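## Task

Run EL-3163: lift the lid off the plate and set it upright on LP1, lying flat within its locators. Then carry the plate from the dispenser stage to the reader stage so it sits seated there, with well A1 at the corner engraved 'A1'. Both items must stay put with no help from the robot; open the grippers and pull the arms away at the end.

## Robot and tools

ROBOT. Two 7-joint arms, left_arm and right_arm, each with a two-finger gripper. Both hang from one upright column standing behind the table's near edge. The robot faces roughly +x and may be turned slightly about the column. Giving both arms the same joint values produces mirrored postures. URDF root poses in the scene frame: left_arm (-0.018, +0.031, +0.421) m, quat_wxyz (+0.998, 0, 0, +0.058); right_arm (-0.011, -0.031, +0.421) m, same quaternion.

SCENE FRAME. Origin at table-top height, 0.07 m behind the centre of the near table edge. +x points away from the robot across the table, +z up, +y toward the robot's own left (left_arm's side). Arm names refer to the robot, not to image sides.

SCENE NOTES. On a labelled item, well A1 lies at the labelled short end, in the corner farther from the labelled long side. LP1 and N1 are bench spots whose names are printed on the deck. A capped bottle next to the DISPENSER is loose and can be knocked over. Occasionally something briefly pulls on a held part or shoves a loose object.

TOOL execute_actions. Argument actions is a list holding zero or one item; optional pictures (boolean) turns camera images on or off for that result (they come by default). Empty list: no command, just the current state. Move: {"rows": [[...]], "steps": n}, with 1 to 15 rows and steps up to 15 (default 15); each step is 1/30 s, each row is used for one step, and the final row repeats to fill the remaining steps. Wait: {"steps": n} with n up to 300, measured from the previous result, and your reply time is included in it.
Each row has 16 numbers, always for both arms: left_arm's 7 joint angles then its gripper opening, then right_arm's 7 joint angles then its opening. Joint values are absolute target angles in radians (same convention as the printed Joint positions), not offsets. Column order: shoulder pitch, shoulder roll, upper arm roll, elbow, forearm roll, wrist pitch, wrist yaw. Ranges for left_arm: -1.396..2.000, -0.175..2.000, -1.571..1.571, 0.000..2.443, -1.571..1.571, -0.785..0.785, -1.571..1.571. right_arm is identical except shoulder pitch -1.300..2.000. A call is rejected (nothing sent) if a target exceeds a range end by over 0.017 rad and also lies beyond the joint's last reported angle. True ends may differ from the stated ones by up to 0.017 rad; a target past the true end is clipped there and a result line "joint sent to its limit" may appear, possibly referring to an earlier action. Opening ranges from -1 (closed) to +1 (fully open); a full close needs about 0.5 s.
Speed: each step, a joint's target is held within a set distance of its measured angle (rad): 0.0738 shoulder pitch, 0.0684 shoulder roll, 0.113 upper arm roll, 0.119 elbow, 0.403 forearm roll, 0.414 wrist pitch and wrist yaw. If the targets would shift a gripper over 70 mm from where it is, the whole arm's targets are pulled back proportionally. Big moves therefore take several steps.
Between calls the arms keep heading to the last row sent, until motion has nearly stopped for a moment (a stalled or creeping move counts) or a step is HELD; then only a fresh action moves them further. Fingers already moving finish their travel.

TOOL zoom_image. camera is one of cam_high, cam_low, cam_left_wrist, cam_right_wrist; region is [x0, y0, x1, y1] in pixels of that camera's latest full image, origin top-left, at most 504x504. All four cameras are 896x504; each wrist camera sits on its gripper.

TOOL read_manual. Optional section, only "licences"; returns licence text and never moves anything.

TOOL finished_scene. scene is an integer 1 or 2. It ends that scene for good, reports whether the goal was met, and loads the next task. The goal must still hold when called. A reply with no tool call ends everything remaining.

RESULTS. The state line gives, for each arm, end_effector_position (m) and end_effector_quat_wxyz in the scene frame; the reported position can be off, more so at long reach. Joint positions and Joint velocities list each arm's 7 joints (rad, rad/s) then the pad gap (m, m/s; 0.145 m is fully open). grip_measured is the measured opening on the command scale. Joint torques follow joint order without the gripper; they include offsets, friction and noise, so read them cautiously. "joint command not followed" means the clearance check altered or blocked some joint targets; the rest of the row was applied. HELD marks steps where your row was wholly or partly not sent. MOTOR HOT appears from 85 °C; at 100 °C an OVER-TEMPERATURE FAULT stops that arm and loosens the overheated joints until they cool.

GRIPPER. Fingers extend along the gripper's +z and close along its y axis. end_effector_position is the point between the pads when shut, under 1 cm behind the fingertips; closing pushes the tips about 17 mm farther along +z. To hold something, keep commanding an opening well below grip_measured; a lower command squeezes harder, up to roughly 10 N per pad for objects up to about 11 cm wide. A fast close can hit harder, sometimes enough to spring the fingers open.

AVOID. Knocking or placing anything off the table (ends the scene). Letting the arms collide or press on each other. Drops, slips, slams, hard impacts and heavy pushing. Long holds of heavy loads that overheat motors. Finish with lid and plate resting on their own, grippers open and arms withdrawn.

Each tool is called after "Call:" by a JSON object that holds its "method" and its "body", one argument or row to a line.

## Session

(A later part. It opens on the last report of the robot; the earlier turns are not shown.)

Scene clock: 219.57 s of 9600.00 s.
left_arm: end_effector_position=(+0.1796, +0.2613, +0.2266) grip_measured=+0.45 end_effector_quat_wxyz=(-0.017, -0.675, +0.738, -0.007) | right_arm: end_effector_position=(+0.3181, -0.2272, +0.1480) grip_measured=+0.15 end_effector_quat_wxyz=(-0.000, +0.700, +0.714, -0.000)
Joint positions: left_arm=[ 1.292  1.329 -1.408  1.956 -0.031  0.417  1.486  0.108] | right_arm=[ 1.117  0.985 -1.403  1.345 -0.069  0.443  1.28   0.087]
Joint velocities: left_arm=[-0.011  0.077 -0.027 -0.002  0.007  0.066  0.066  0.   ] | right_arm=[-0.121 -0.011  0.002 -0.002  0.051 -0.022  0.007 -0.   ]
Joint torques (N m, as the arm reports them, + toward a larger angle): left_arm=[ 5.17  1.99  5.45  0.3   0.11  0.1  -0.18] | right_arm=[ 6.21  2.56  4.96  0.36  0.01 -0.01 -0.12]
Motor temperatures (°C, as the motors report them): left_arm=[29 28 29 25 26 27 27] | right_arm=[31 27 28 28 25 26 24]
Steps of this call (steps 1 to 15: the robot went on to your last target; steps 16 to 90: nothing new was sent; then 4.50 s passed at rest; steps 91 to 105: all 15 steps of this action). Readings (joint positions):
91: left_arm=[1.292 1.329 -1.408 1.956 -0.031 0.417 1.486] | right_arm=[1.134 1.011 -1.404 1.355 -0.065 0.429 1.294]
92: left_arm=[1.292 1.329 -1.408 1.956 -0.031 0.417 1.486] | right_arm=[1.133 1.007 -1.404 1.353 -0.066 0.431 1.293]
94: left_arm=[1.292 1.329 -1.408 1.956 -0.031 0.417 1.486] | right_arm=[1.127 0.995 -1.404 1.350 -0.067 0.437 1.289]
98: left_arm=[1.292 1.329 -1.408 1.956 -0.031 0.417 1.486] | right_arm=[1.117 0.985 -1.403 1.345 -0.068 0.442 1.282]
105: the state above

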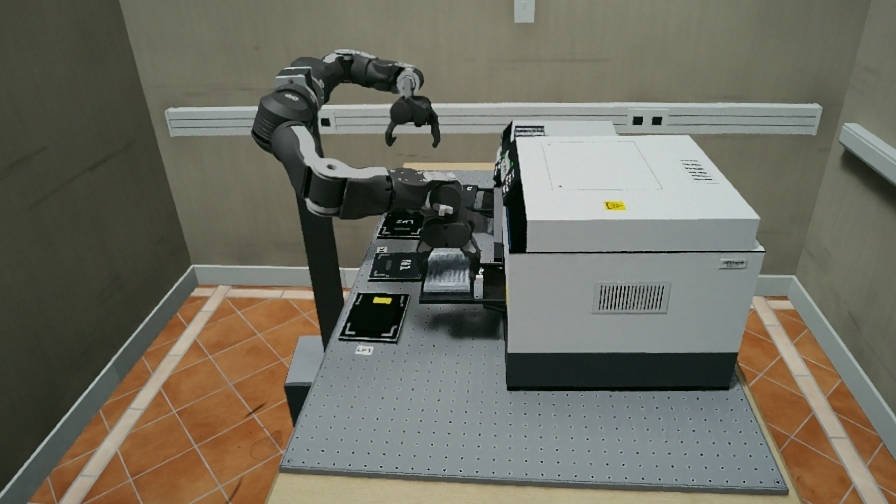

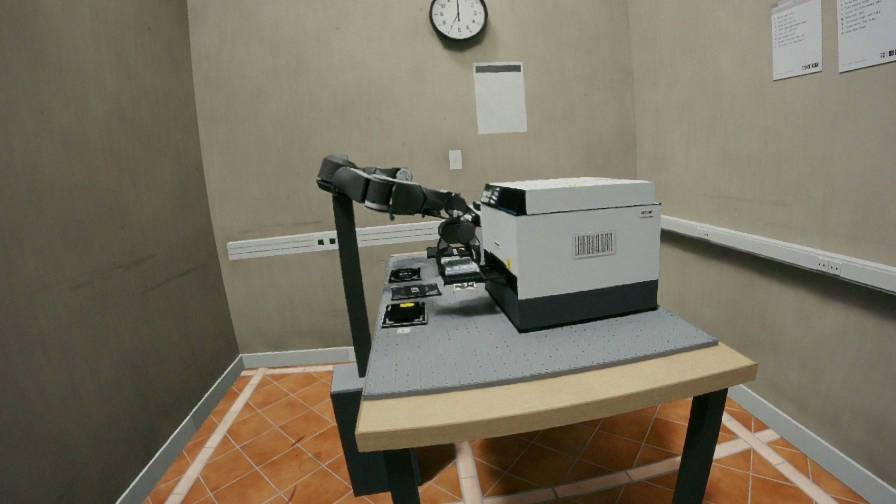

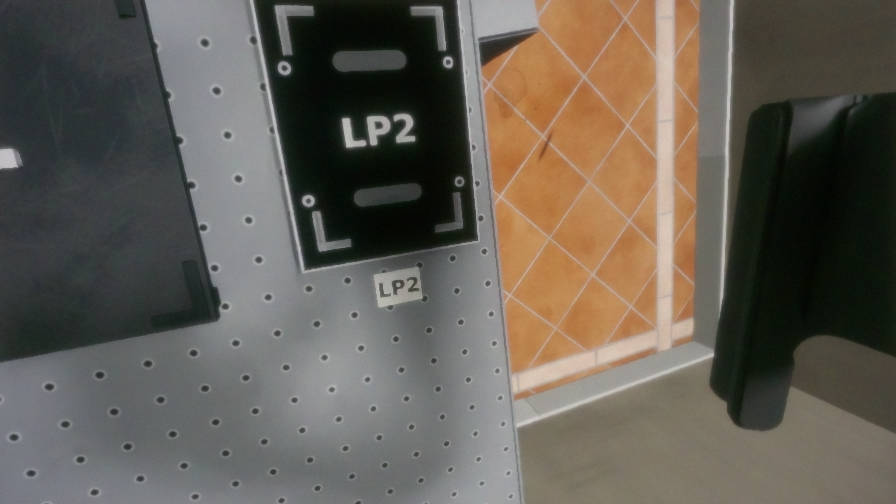

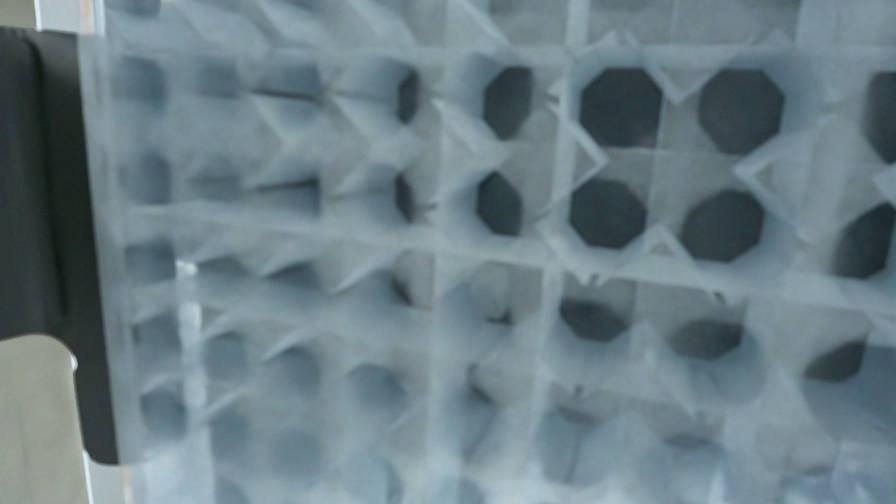

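Call:
{"method": "execute_actions", "body": {
  "actions": [
    {"rows":[[1.29,1.33,-1.405,1.955,-0.03,0.42,1.48,0.45,1.115,0.986,-1.398,1.342,-0.069,0.441,1.272,-0.6],[1.29,1.33,-1.405,1.955,-0.03,0.42,1.48,0.45,1.112,0.985,-1.398,1.34,-0.069,0.438,1.269,-0.6],[1.29,1.33,-1.405,1.955,-0.03,0.42,1.48,0.45,1.109,0.984,-1.398,1.337,-0.068,0.436,1.266,-0.6],[1.29,1.33,-1.405,1.955,-0.03,0.42,1.48,0.45,1.106,0.983,-1.398,1.335,-0.068,0.435,1.263,-0.6],[1.29,1.33,-1.405,1.955,-0.03,0.42,1.48,0.45,1.103,0.982,-1.398,1.333,-0.068,0.434,1.26,-0.6],[1.29,1.33,-1.405,1.955,-0.03,0.42,1.48,0.45,1.1,0.981,-1.398,1.331,-0.068,0.433,1.257,-0.6]],"steps":14}
  ]
}}

Call:
{"method": "zoom_image", "body": {
  "camera": "cam_high",
  "region": [400,230,500,315]
}}

Scene clock: 222.40 s of 9600.00 s.
left_arm: end_effector_position=(+0.1796, +0.2613, +0.2266) grip_measured=+0.45 end_effector_quat_wxyz=(-0.017, -0.675, +0.738, -0.007) | right_arm: end_effector_position=(+0.3175, -0.2292, +0.1420) grip_measured=+0.15 end_effector_quat_wxyz=(+0.000, +0.701, +0.713, -0.001)
Joint positions: left_arm=[ 1.292  1.329 -1.408  1.956 -0.031  0.417  1.486  0.108] | right_arm=[ 1.099  0.982 -1.403  1.332 -0.069  0.436  1.262  0.087]
Joint velocities: left_arm=[ 0.011 -0.011 -0.017  0.002  0.051 -0.066 -0.081  0.   ] | right_arm=[-0.055  0.033 -0.007 -0.007 -0.11  -0.051 -0.037 -0.   ]
Joint torques (N m, as the arm reports them, + toward a larger angle): left_arm=[ 5.19  2.04  5.49  0.38  0.11  0.1  -0.18] | right_arm=[ 6.    2.    4.82  0.29  0.12 -0.18 -0.13]
Motor temperatures (°C, as the motors report them): left_arm=[29 28 29 25 26 27 27] | right_arm=[31 27 28 28 25 26 24]
Steps of this call (steps 1 to 15: the robot went on to your last target; steps 16 to 71: nothing new was sent; steps 72 to 85: all 14 steps of this action). Readings (joint positions):
72: left_arm=[1.292 1.329 -1.408 1.956 -0.031 0.417 1.486] | right_arm=[1.117 0.985 -1.403 1.344 -0.069 0.443 1.279]
73: left_arm=[1.292 1.329 -1.408 1.956 -0.031 0.417 1.486] | right_arm=[1.115 0.985 -1.403 1.342 -0.069 0.442 1.277]
75: left_arm=[1.292 1.329 -1.408 1.956 -0.031 0.417 1.486] | right_arm=[1.107 0.985 -1.403 1.336 -0.069 0.440 1.272]
79: left_arm=[1.292 1.329 -1.408 1.956 -0.031 0.417 1.486] | right_arm=[1.099 0.982 -1.403 1.332 -0.069 0.436 1.264]
85: the state above

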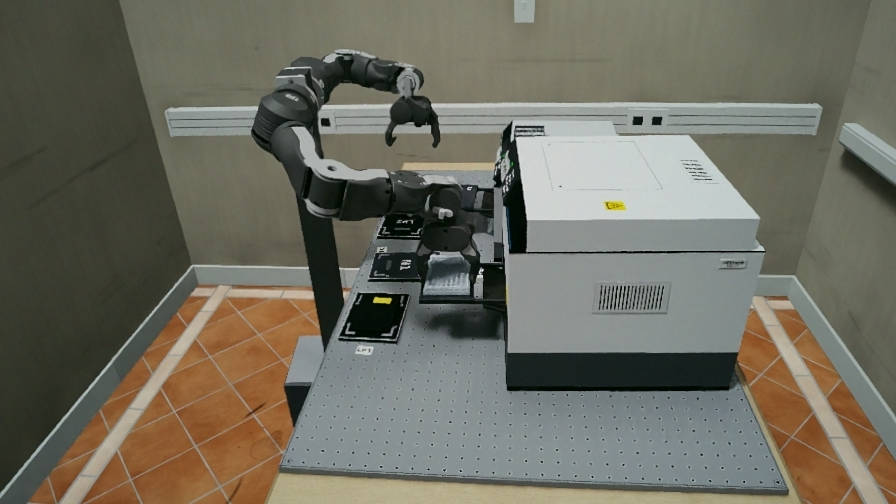

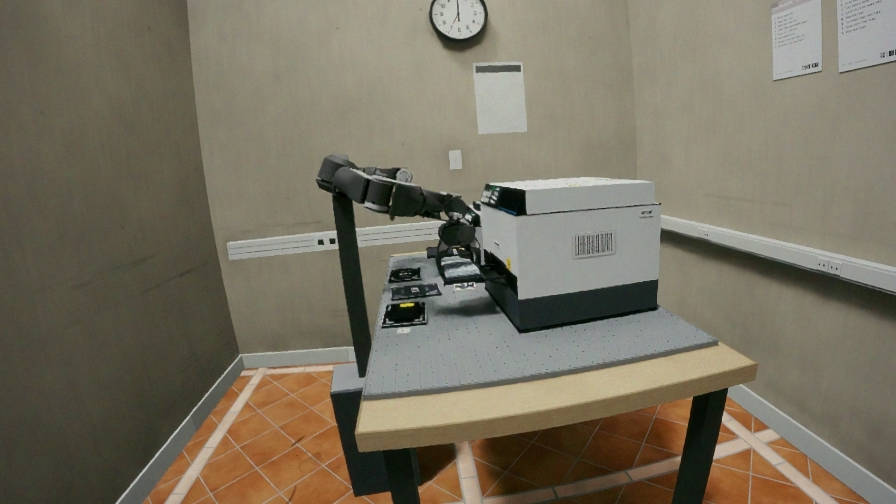

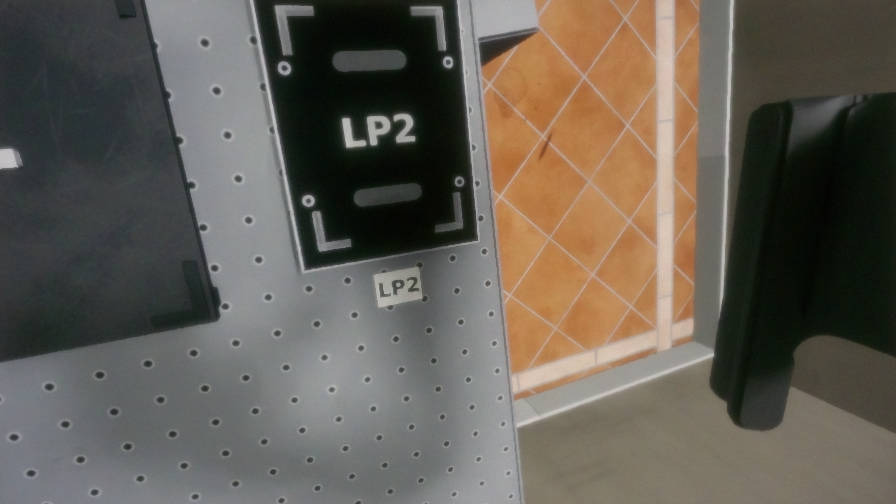

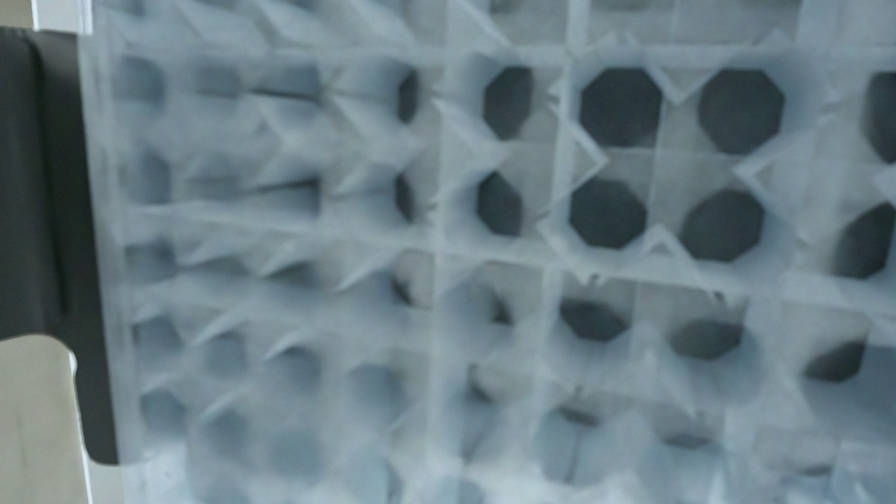

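Region (400, 230, 500, 315) of cam_high's 896x504 image, scaled by 5.040, with more detail than that image has; it fills the top 428 rows of this view, and the rest is white.

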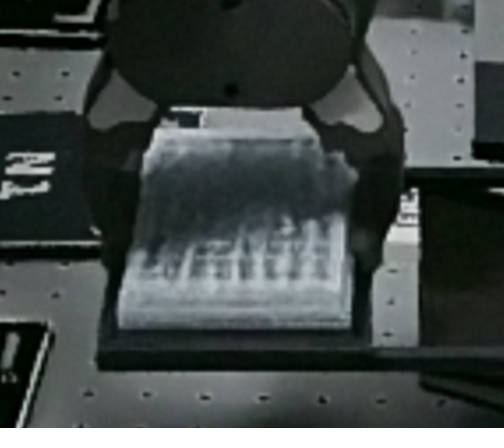

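Call:
{"method": "execute_actions", "body": {
  "actions": [
    {"rows":[[1.29,1.33,-1.405,1.955,-0.03,0.42,1.48,0.45,1.1,0.978,-1.397,1.331,-0.069,0.44,1.257,-0.6],[1.29,1.33,-1.405,1.955,-0.03,0.42,1.48,0.45,1.1,0.976,-1.397,1.331,-0.069,0.441,1.257,-0.6],[1.29,1.33,-1.405,1.955,-0.03,0.42,1.48,0.45,1.1,0.976,-1.397,1.331,-0.069,0.441,1.257,-0.6],[1.29,1.33,-1.405,1.955,-0.03,0.42,1.48,0.45,1.1,0.976,-1.397,1.331,-0.069,0.441,1.257,-0.6],[1.29,1.33,-1.405,1.955,-0.03,0.42,1.48,0.45,1.098,0.975,-1.397,1.329,-0.069,0.441,1.254,-0.6],[1.29,1.33,-1.405,1.955,-0.03,0.42,1.48,0.45,1.095,0.974,-1.397,1.327,-0.069,0.441,1.251,-0.6],[1.29,1.33,-1.405,1.955,-0.03,0.42,1.48,0.45,1.092,0.973,-1.397,1.325,-0.069,0.441,1.248,-0.6]],"steps":15}
  ]
}}

Call:
{"method": "zoom_image", "body": {
  "camera": "cam_high",
  "region": [400,230,500,315]
}}

Scene clock: 224.87 s of 9600.00 s.
left_arm: end_effector_position=(+0.1796, +0.2613, +0.2266) grip_measured=+0.45 end_effector_quat_wxyz=(-0.017, -0.675, +0.738, -0.007) | right_arm: end_effector_position=(+0.3179, -0.2279, +0.1395) grip_measured=+0.15 end_effector_quat_wxyz=(+0.000, +0.702, +0.712, -0.000)
Joint positions: left_arm=[ 1.292  1.329 -1.408  1.956 -0.031  0.417  1.486  0.108] | right_arm=[ 1.092  0.975 -1.401  1.326 -0.069  0.438  1.255  0.087]
Joint velocities: left_arm=[-0.011 -0.033  0.007 -0.002 -0.11   0.007  0.066  0.   ] | right_arm=[ 0.011  0.033  0.007 -0.037  0.081 -0.007 -0.007 -0.   ]
Joint torques (N m, as the arm reports them, + toward a larger angle): left_arm=[ 5.25  1.96  5.44  0.36  0.1   0.09 -0.19] | right_arm=[ 6.13  1.84  4.38  0.61  0.03  0.02 -0.17]
Motor temperatures (°C, as the motors report them): left_arm=[29 28 29 25 26 27 27] | right_arm=[31 27 28 28 25 26 24]
Steps of this call (steps 1 to 15: the robot went on to your last target; steps 16 to 59: nothing new was sent; steps 60 to 74: all 15 steps of this action). Readings (joint positions):
60: left_arm=[1.292 1.329 -1.408 1.956 -0.031 0.417 1.486] | right_arm=[1.099 0.981 -1.403 1.332 -0.069 0.436 1.262]
61: left_arm=[1.292 1.329 -1.408 1.956 -0.031 0.417 1.486] | right_arm=[1.099 0.979 -1.403 1.332 -0.069 0.437 1.262]
63: left_arm=[1.292 1.329 -1.408 1.956 -0.031 0.417 1.486] | right_arm=[1.099 0.975 -1.403 1.332 -0.069 0.438 1.262]
67: left_arm=[1.292 1.329 -1.408 1.956 -0.031 0.417 1.486] | right_arm=[1.093 0.975 -1.401 1.326 -0.069 0.438 1.255]
74: the state above

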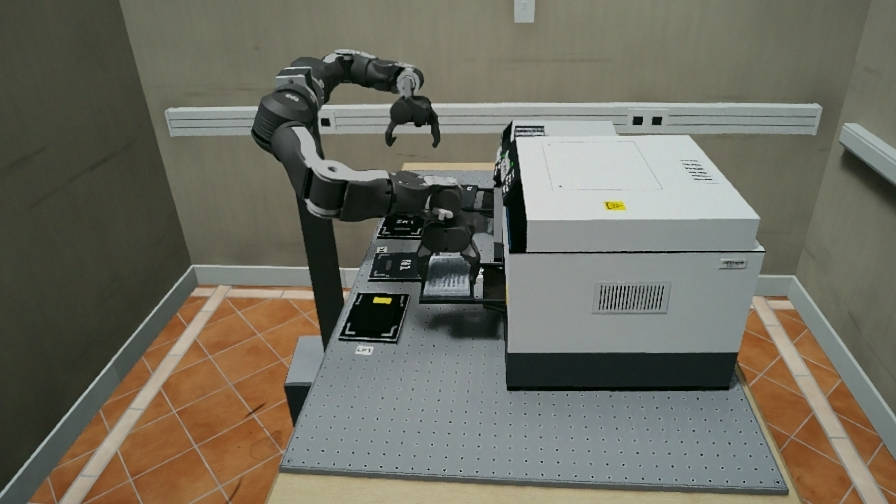

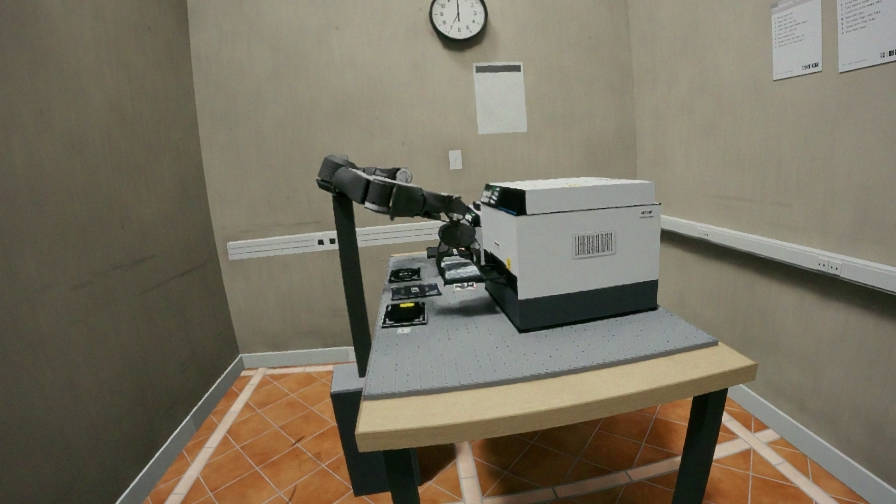

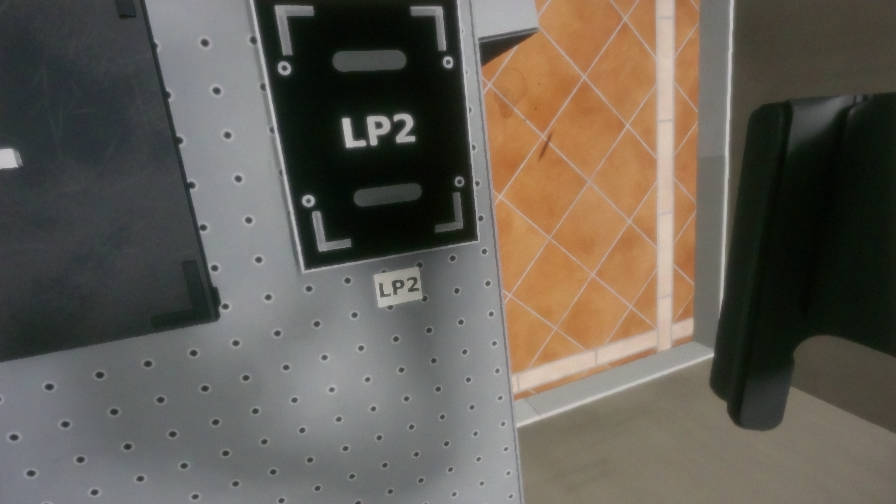

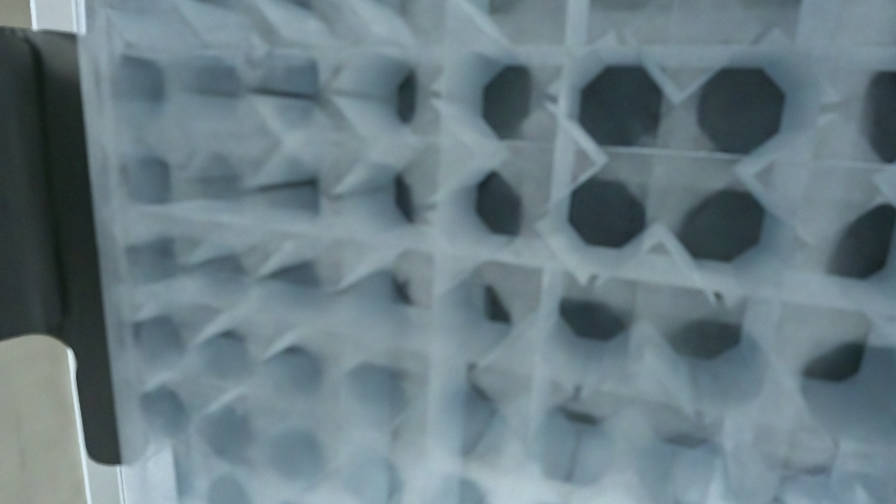

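Region (400, 230, 500, 315) of cam_high's 896x504 image, scaled by 5.040, with more detail than that image has; it fills the top 428 rows of this view, and the rest is white.

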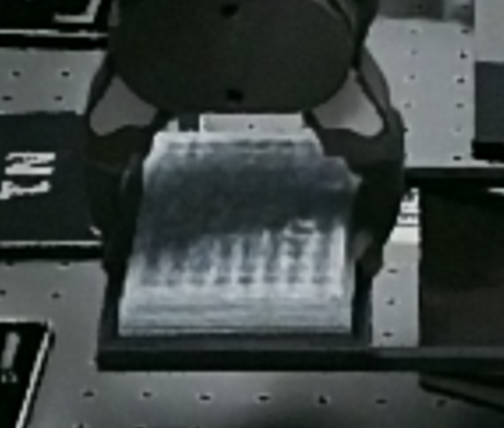

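Call:
{"method": "execute_actions", "body": {
  "actions": [
    {"rows":[[1.29,1.33,-1.405,1.955,-0.03,0.42,1.48,0.45,1.092,0.973,-1.397,1.325,-0.069,0.441,1.248,-0.3],[1.29,1.33,-1.405,1.955,-0.03,0.42,1.48,0.45,1.092,0.973,-1.397,1.325,-0.069,0.441,1.248,-0.1],[1.29,1.33,-1.405,1.955,-0.03,0.42,1.48,0.45,1.092,0.973,-1.397,1.325,-0.069,0.441,1.248,0.03],[1.29,1.33,-1.405,1.955,-0.03,0.42,1.48,0.45,1.092,0.973,-1.397,1.325,-0.069,0.441,1.248,0.09],[1.29,1.33,-1.405,1.955,-0.03,0.42,1.48,0.45,1.092,0.973,-1.397,1.325,-0.069,0.441,1.248,0.12],[1.29,1.33,-1.405,1.955,-0.03,0.42,1.48,0.45,1.092,0.973,-1.397,1.325,-0.069,0.441,1.248,0.14],[1.29,1.33,-1.405,1.955,-0.03,0.42,1.48,0.45,1.092,0.973,-1.397,1.325,-0.069,0.441,1.248,0.16],[1.29,1.33,-1.405,1.955,-0.03,0.42,1.48,0.45,1.092,0.973,-1.397,1.325,-0.069,0.441,1.248,0.19],[1.29,1.33,-1.405,1.955,-0.03,0.42,1.48,0.45,1.092,0.973,-1.397,1.325,-0.069,0.441,1.248,0.24],[1.29,1.33,-1.405,1.955,-0.03,0.42,1.48,0.45,1.092,0.973,-1.397,1.325,-0.069,0.441,1.248,0.3],[1.29,1.33,-1.405,1.955,-0.03,0.42,1.48,0.45,1.092,0.973,-1.397,1.325,-0.069,0.441,1.255,0.35]],"steps":13}
  ],
  "pictures": false
}}

Call:
{"method": "execute_actions", "body": {
  "actions": [
    {"rows":[[1.29,1.33,-1.405,1.955,-0.03,0.42,1.48,0.45,1.105,0.98,-1.4,1.335,-0.069,0.443,1.275,0.35],[1.29,1.33,-1.405,1.955,-0.03,0.42,1.48,0.45,1.122,0.989,-1.4,1.347,-0.069,0.446,1.295,0.35],[1.29,1.33,-1.405,1.955,-0.03,0.42,1.48,0.45,1.15,1.0,-1.402,1.366,-0.07,0.453,1.325,0.35],[1.29,1.33,-1.405,1.955,-0.03,0.42,1.48,0.45,1.18,1.013,-1.403,1.386,-0.071,0.46,1.355,0.35],[1.29,1.33,-1.405,1.955,-0.03,0.42,1.48,0.45,1.21,1.025,-1.404,1.405,-0.072,0.467,1.385,0.35],[1.29,1.33,-1.405,1.955,-0.03,0.42,1.48,0.45,1.24,1.036,-1.405,1.421,-0.073,0.474,1.415,0.35],[1.29,1.33,-1.405,1.955,-0.03,0.42,1.48,0.45,1.27,1.046,-1.406,1.436,-0.074,0.48,1.441,0.35],[1.29,1.33,-1.405,1.955,-0.03,0.42,1.48,0.45,1.302,1.055,-1.42,1.464,-0.067,0.504,1.46,0.35],[1.29,1.33,-1.405,1.955,-0.03,0.42,1.48,0.45,1.334,1.064,-1.435,1.492,-0.06,0.528,1.478,0.35],[1.29,1.33,-1.405,1.955,-0.03,0.42,1.48,0.45,1.366,1.073,-1.45,1.52,-0.054,0.552,1.495,0.35],[1.29,1.33,-1.405,1.955,-0.03,0.42,1.48,0.45,1.398,1.082,-1.465,1.548,-0.047,0.576,1.513,0.35],[1.29,1.33,-1.405,1.955,-0.03,0.42,1.48,0.45,1.43,1.09,-1.48,1.575,-0.04,0.6,1.53,0.35]],"steps":15}
  ],
  "pictures": false
}}

Call:
{"method": "execute_actions", "body": {
  "actions": [
    {"steps":8}
  ]
}}

Call:
{"method": "zoom_image", "body": {
  "camera": "cam_high",
  "region": [400,230,500,315]
}}

Scene clock: 231.30 s of 9600.00 s.
left_arm: end_effector_position=(+0.1796, +0.2613, +0.2266) grip_measured=+0.45 end_effector_quat_wxyz=(-0.017, -0.675, +0.738, -0.007) | right_arm: end_effector_position=(+0.3180, -0.2279, +0.1395) grip_measured=+0.35 end_effector_quat_wxyz=(+0.001, +0.702, +0.712, +0.000)
Joint positions: left_arm=[ 1.292  1.329 -1.408  1.956 -0.031  0.417  1.486  0.108] | right_arm=[ 1.092  0.975 -1.401  1.326 -0.069  0.438  1.254  0.101]
Joint velocities: left_arm=[-0.011 -0.033 -0.012  0.007  0.051 -0.007  0.051 -0.   ] | right_arm=[-0.033 -0.011  0.002  0.007 -0.007 -0.051  0.007  0.   ]
Joint torques (N m, as the arm reports them, + toward a larger angle): left_arm=[ 5.17  1.95  5.46  0.34  0.1   0.09 -0.18] | right_arm=[ 6.06  1.39  4.65  0.43  0.05 -0.01  0.02]
Motor temperatures (°C, as the motors report them): left_arm=[29 28 29 25 26 27 27] | right_arm=[31 27 29 28 25 26 24]
Steps of this call (steps 1 to 15: the robot went on to your last target; steps 16 to 90: nothing new was sent; then 3.00 s passed at rest; steps 91 to 103: all 13 steps of this action). Readings (joint positions):
91: left_arm=[1.292 1.329 -1.408 1.956 -0.031 0.417 1.486] | right_arm=[1.092 0.975 -1.401 1.326 -0.069 0.438 1.255]
92: left_arm=[1.292 1.329 -1.408 1.956 -0.031 0.417 1.486] | right_arm=[1.092 0.975 -1.401 1.326 -0.069 0.438 1.255]
94: left_arm=[1.292 1.329 -1.408 1.956 -0.031 0.417 1.486] | right_arm=[1.092 0.975 -1.401 1.326 -0.069 0.438 1.255]
98: left_arm=[1.292 1.329 -1.408 1.956 -0.031 0.417 1.486] | right_arm=[1.092 0.975 -1.401 1.326 -0.069 0.438 1.254]
103: the state above

Scene clock: 231.80 s of 9600.00 s.
left_arm: end_effector_position=(+0.1796, +0.2613, +0.2266) grip_measured=+0.45 end_effector_quat_wxyz=(-0.017, -0.675, +0.738, -0.007) | right_arm: end_effector_position=(+0.3064, -0.2136, +0.2366) grip_measured=+0.35 end_effector_quat_wxyz=(+0.003, +0.705, +0.709, +0.005)
Joint positions: left_arm=[ 1.292  1.329 -1.408  1.956 -0.031  0.417  1.486  0.108] | right_arm=[ 1.43   1.089 -1.476  1.575 -0.041  0.593  1.521  0.101]
Joint velocities: left_arm=[-0.099 -0.033  0.007 -0.002 -0.066  0.066  0.051 -0.   ] | right_arm=[-0.187  0.055 -0.095 -0.051 -0.007  0.037  0.037  0.   ]
Joint torques (N m, as the arm reports them, + toward a larger angle): left_arm=[ 5.15  2.    5.46  0.31  0.11  0.1  -0.19] | right_arm=[6.33 0.68 3.3  0.18 0.05 0.02 0.19]
Motor temperatures (°C, as the motors report them): left_arm=[29 28 29 25 26 27 27] | right_arm=[31 27 29 28 25 26 24]
Steps of this call (steps 1 to 15: all 15 steps of this action). Readings (joint positions):
1: left_arm=[1.292 1.329 -1.408 1.956 -0.031 0.417 1.486] | right_arm=[1.095 0.976 -1.401 1.330 -0.069 0.439 1.260]
2: left_arm=[1.292 1.329 -1.408 1.956 -0.031 0.417 1.486] | right_arm=[1.107 0.983 -1.403 1.343 -0.069 0.441 1.274]
4: left_arm=[1.292 1.329 -1.408 1.956 -0.031 0.417 1.486] | right_arm=[1.170 1.009 -1.407 1.383 -0.070 0.450 1.320]
8: left_arm=[1.292 1.329 -1.408 1.956 -0.031 0.417 1.486] | right_arm=[1.300 1.057 -1.414 1.455 -0.073 0.483 1.424]
15: the state above

Scene clock: 232.07 s of 9600.00 s.
left_arm: end_effector_position=(+0.1796, +0.2613, +0.2266) grip_measured=+0.45 end_effector_quat_wxyz=(-0.017, -0.675, +0.738, -0.007) | right_arm: end_effector_position=(+0.3052, -0.2145, +0.2355) grip_measured=+0.35 end_effector_quat_wxyz=(+0.001, +0.707, +0.707, +0.002)
Joint positions: left_arm=[ 1.292  1.329 -1.408  1.956 -0.031  0.417  1.486  0.108] | right_arm=[ 1.429  1.09  -1.479  1.574 -0.041  0.597  1.524  0.101]
Joint velocities: left_arm=[ 0.011 -0.033  0.012 -0.012  0.066 -0.007 -0.095  0.   ] | right_arm=[ 0.033 -0.077 -0.007  0.012 -0.007  0.022  0.037  0.   ]
Joint torques (N m, as the arm reports them, + toward a larger angle): left_arm=[ 5.23  1.97  5.48  0.33  0.1   0.1  -0.19] | right_arm=[6.41 0.69 3.57 0.32 0.09 0.02 0.21]
Motor temperatures (°C, as the motors report them): left_arm=[29 28 29 25 26 27 27] | right_arm=[31 27 29 28 25 26 24]
Steps of this call (steps 1 to 8: the robot went on to your last target). Readings (joint positions):
1: left_arm=[1.292 1.329 -1.408 1.956 -0.031 0.417 1.486] | right_arm=[1.429 1.090 -1.479 1.574 -0.041 0.595 1.523]
2: left_arm=[1.292 1.329 -1.408 1.956 -0.031 0.417 1.486] | right_arm=[1.429 1.090 -1.479 1.574 -0.041 0.596 1.524]
4: left_arm=[1.292 1.329 -1.408 1.956 -0.031 0.417 1.486] | right_arm=[1.429 1.090 -1.479 1.574 -0.041 0.597 1.524]
8: the state above

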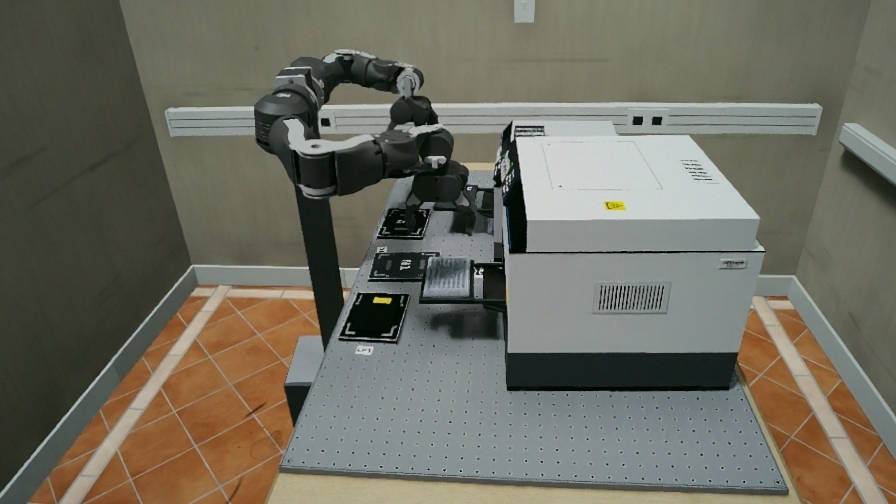

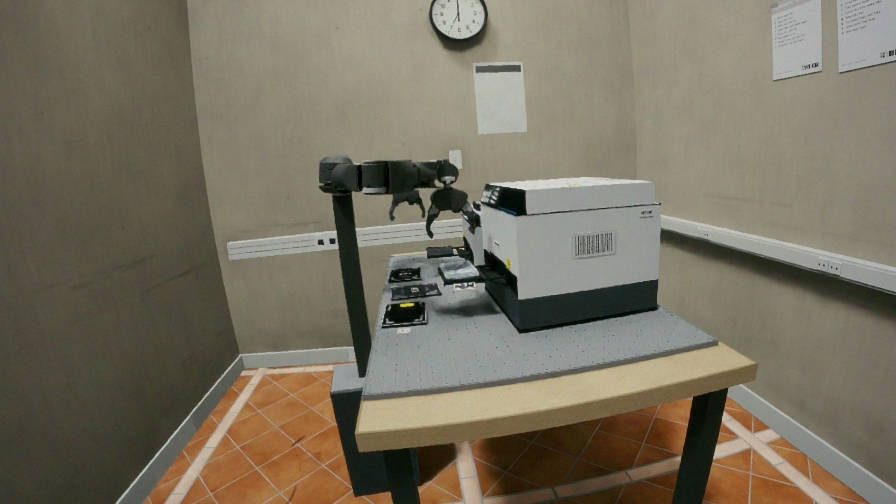

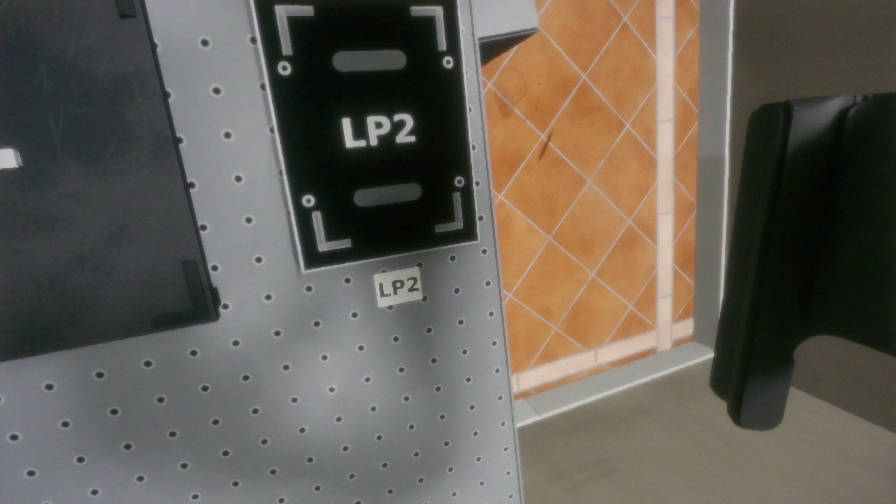

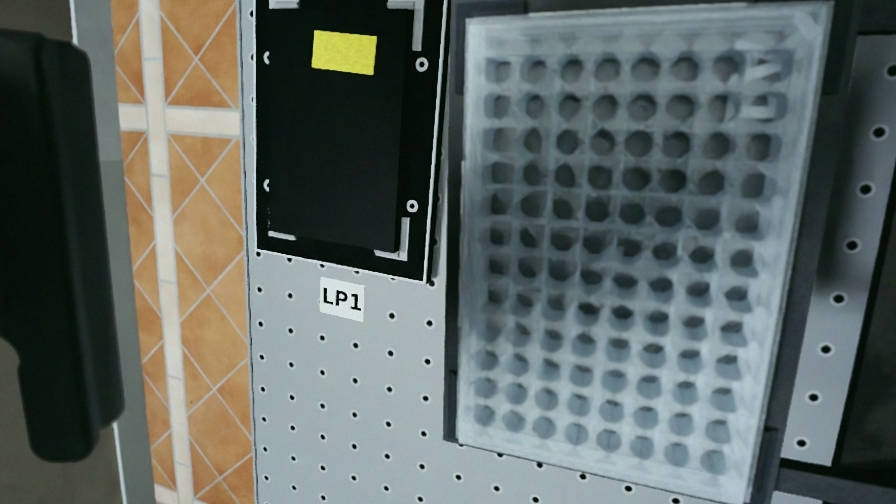

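Region (400, 230, 500, 315) of cam_high's 896x504 image, scaled by 5.040, with more detail than that image has; it fills the top 428 rows of this view, and the rest is white.

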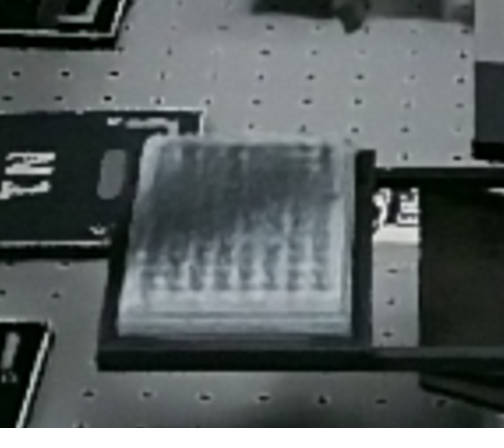

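Call:
{"method": "zoom_image", "body": {
  "camera": "cam_high",
  "region": [416,278,478,306]
}}

Call:
{"method": "zoom_image", "body": {
  "camera": "cam_low",
  "region": [432,252,492,292]
}}

Call:
{"method": "zoom_image", "body": {
  "camera": "cam_right_wrist",
  "region": [430,0,630,120]
}}

Call:
{"method": "zoom_image", "body": {
  "camera": "cam_right_wrist",
  "region": [430,350,630,504]
}}

Region (416, 278, 478, 306) of cam_high's 896x504 image, scaled by 8.129, with more detail than that image has; it fills the top 228 rows of this view, and the rest is white.

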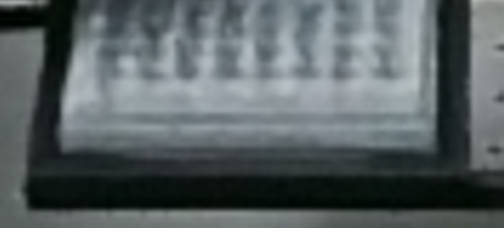

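Region (432, 252, 492, 292) of cam_low's 896x504 image, scaled by 8.400, with more detail than that image has.

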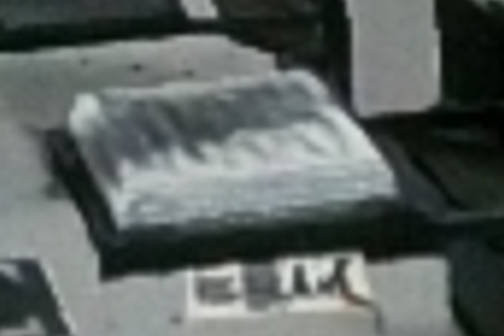

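Region (430, 0, 630, 120) of cam_right_wrist's 896x504 image, scaled by 2.520, with more detail than that image has; it fills the top 302 rows of this view, and the rest is white.

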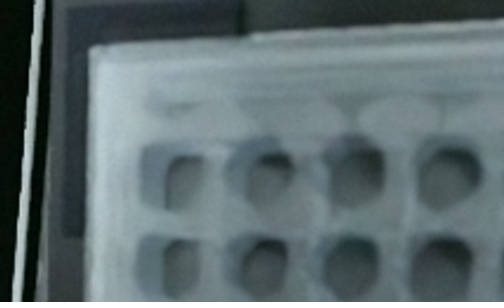

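Region (430, 350, 630, 504) of cam_right_wrist's 896x504 image, scaled by 2.520, with more detail than that image has; it fills the top 388 rows of this view, and the rest is white.

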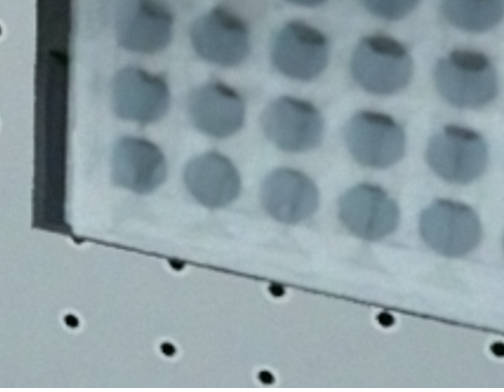

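Call:
{"method": "execute_actions", "body": {
  "actions": [
    {"rows":[[1.29,1.33,-1.405,1.955,-0.03,0.42,1.48,0.45,1.43,1.11,-1.477,1.57,-0.037,0.575,1.528,0.35],[1.29,1.33,-1.405,1.955,-0.03,0.42,1.48,0.45,1.43,1.135,-1.473,1.56,-0.034,0.54,1.525,0.35],[1.29,1.33,-1.405,1.955,-0.03,0.42,1.48,0.45,1.43,1.16,-1.47,1.55,-0.03,0.505,1.522,0.35],[1.29,1.33,-1.405,1.955,-0.03,0.42,1.48,0.45,1.43,1.185,-1.466,1.54,-0.028,0.47,1.52,0.35],[1.29,1.33,-1.405,1.955,-0.03,0.42,1.48,0.45,1.43,1.21,-1.463,1.525,-0.025,0.43,1.52,0.35],[1.29,1.33,-1.405,1.955,-0.03,0.42,1.48,0.45,1.43,1.235,-1.46,1.51,-0.022,0.39,1.52,0.35],[1.29,1.33,-1.405,1.955,-0.03,0.42,1.48,0.45,1.43,1.255,-1.457,1.495,-0.02,0.355,1.52,0.35],[1.29,1.33,-1.405,1.955,-0.03,0.42,1.48,0.45,1.43,1.27,-1.455,1.48,-0.02,0.325,1.52,0.35]],"steps":15}
  ]
}}

Scene clock: 236.13 s of 9600.00 s.
left_arm: end_effector_position=(+0.1796, +0.2613, +0.2266) grip_measured=+0.45 end_effector_quat_wxyz=(-0.017, -0.675, +0.738, -0.007) | right_arm: end_effector_position=(+0.2990, -0.2846, +0.2418) grip_measured=+0.35 end_effector_quat_wxyz=(+0.002, +0.708, +0.706, +0.008)
Joint positions: left_arm=[ 1.292  1.329 -1.408  1.956 -0.031  0.417  1.486  0.108] | right_arm=[ 1.429  1.269 -1.46   1.481 -0.021  0.329  1.523  0.101]
Joint velocities: left_arm=[-0.033  0.011 -0.012 -0.002 -0.022 -0.007 -0.022  0.   ] | right_arm=[ 0.055  0.055 -0.007  0.002  0.007 -0.066  0.066 -0.   ]
Joint torques (N m, as the arm reports them, + toward a larger angle): left_arm=[ 5.2   1.94  5.47  0.31  0.1   0.1  -0.19] | right_arm=[ 5.25  1.01  5.15 -0.11  0.05 -0.25 -0.11]
Motor temperatures (°C, as the motors report them): left_arm=[29 28 29 25 26 27 27] | right_arm=[31 27 29 28 25 26 24]
Steps of this call (steps 1 to 15: the robot went on to your last target; steps 16 to 90: nothing new was sent; then 0.57 s passed at rest; steps 91 to 105: all 15 steps of this action). Readings (joint positions):
91: left_arm=[1.292 1.329 -1.408 1.956 -0.031 0.417 1.486] | right_arm=[1.429 1.096 -1.479 1.574 -0.038 0.589 1.525]
92: left_arm=[1.292 1.329 -1.408 1.956 -0.031 0.417 1.486] | right_arm=[1.429 1.116 -1.479 1.571 -0.033 0.569 1.524]
94: left_arm=[1.292 1.329 -1.408 1.956 -0.031 0.417 1.486] | right_arm=[1.429 1.184 -1.473 1.542 -0.029 0.511 1.524]
98: left_arm=[1.292 1.329 -1.408 1.956 -0.031 0.417 1.486] | right_arm=[1.429 1.271 -1.461 1.482 -0.024 0.368 1.523]
105: the state above

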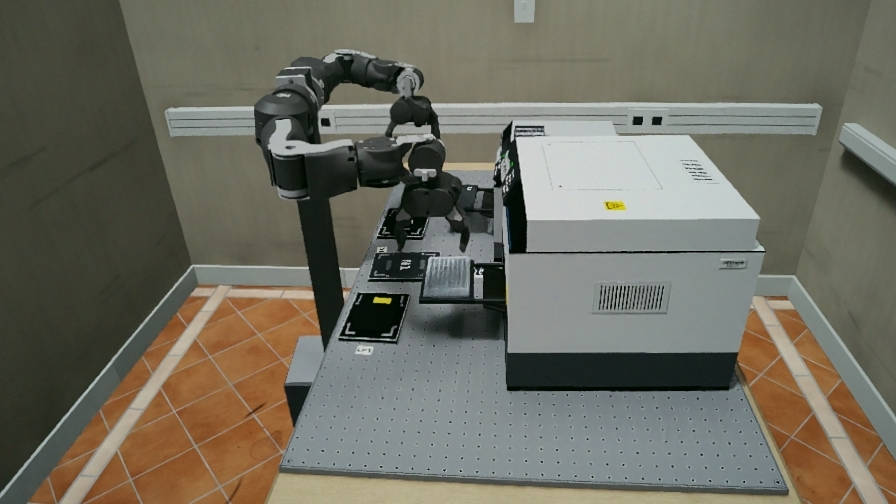

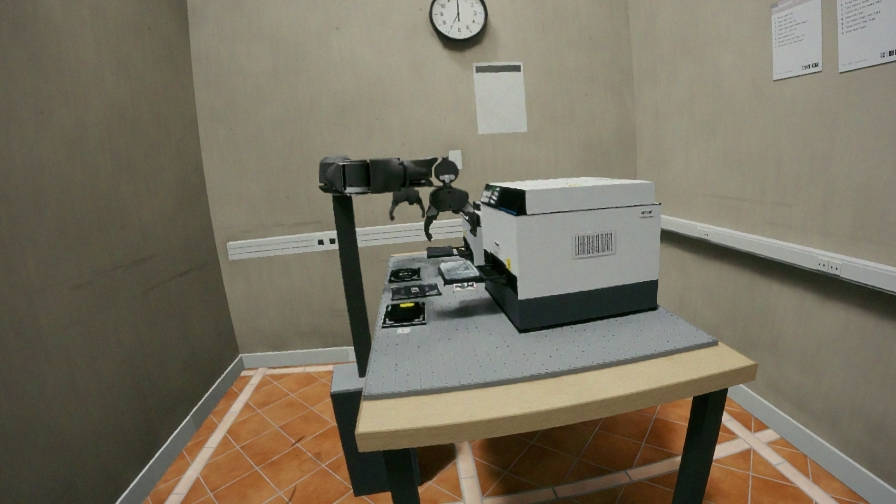

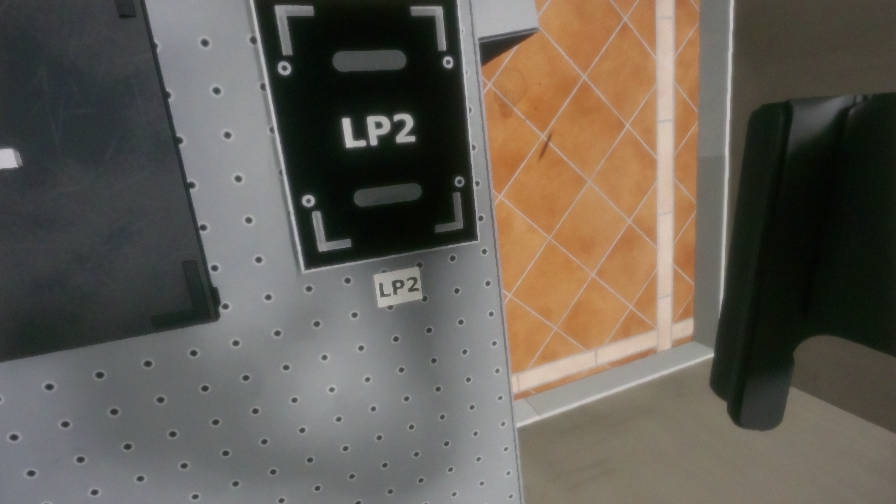

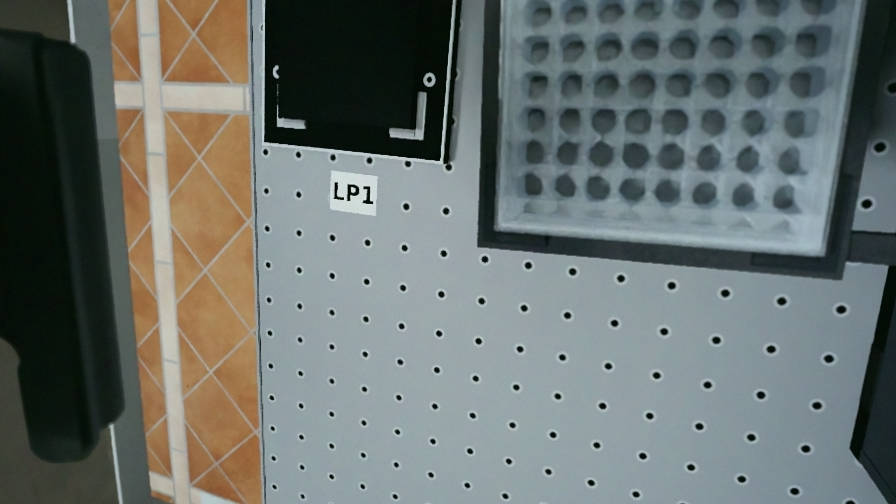

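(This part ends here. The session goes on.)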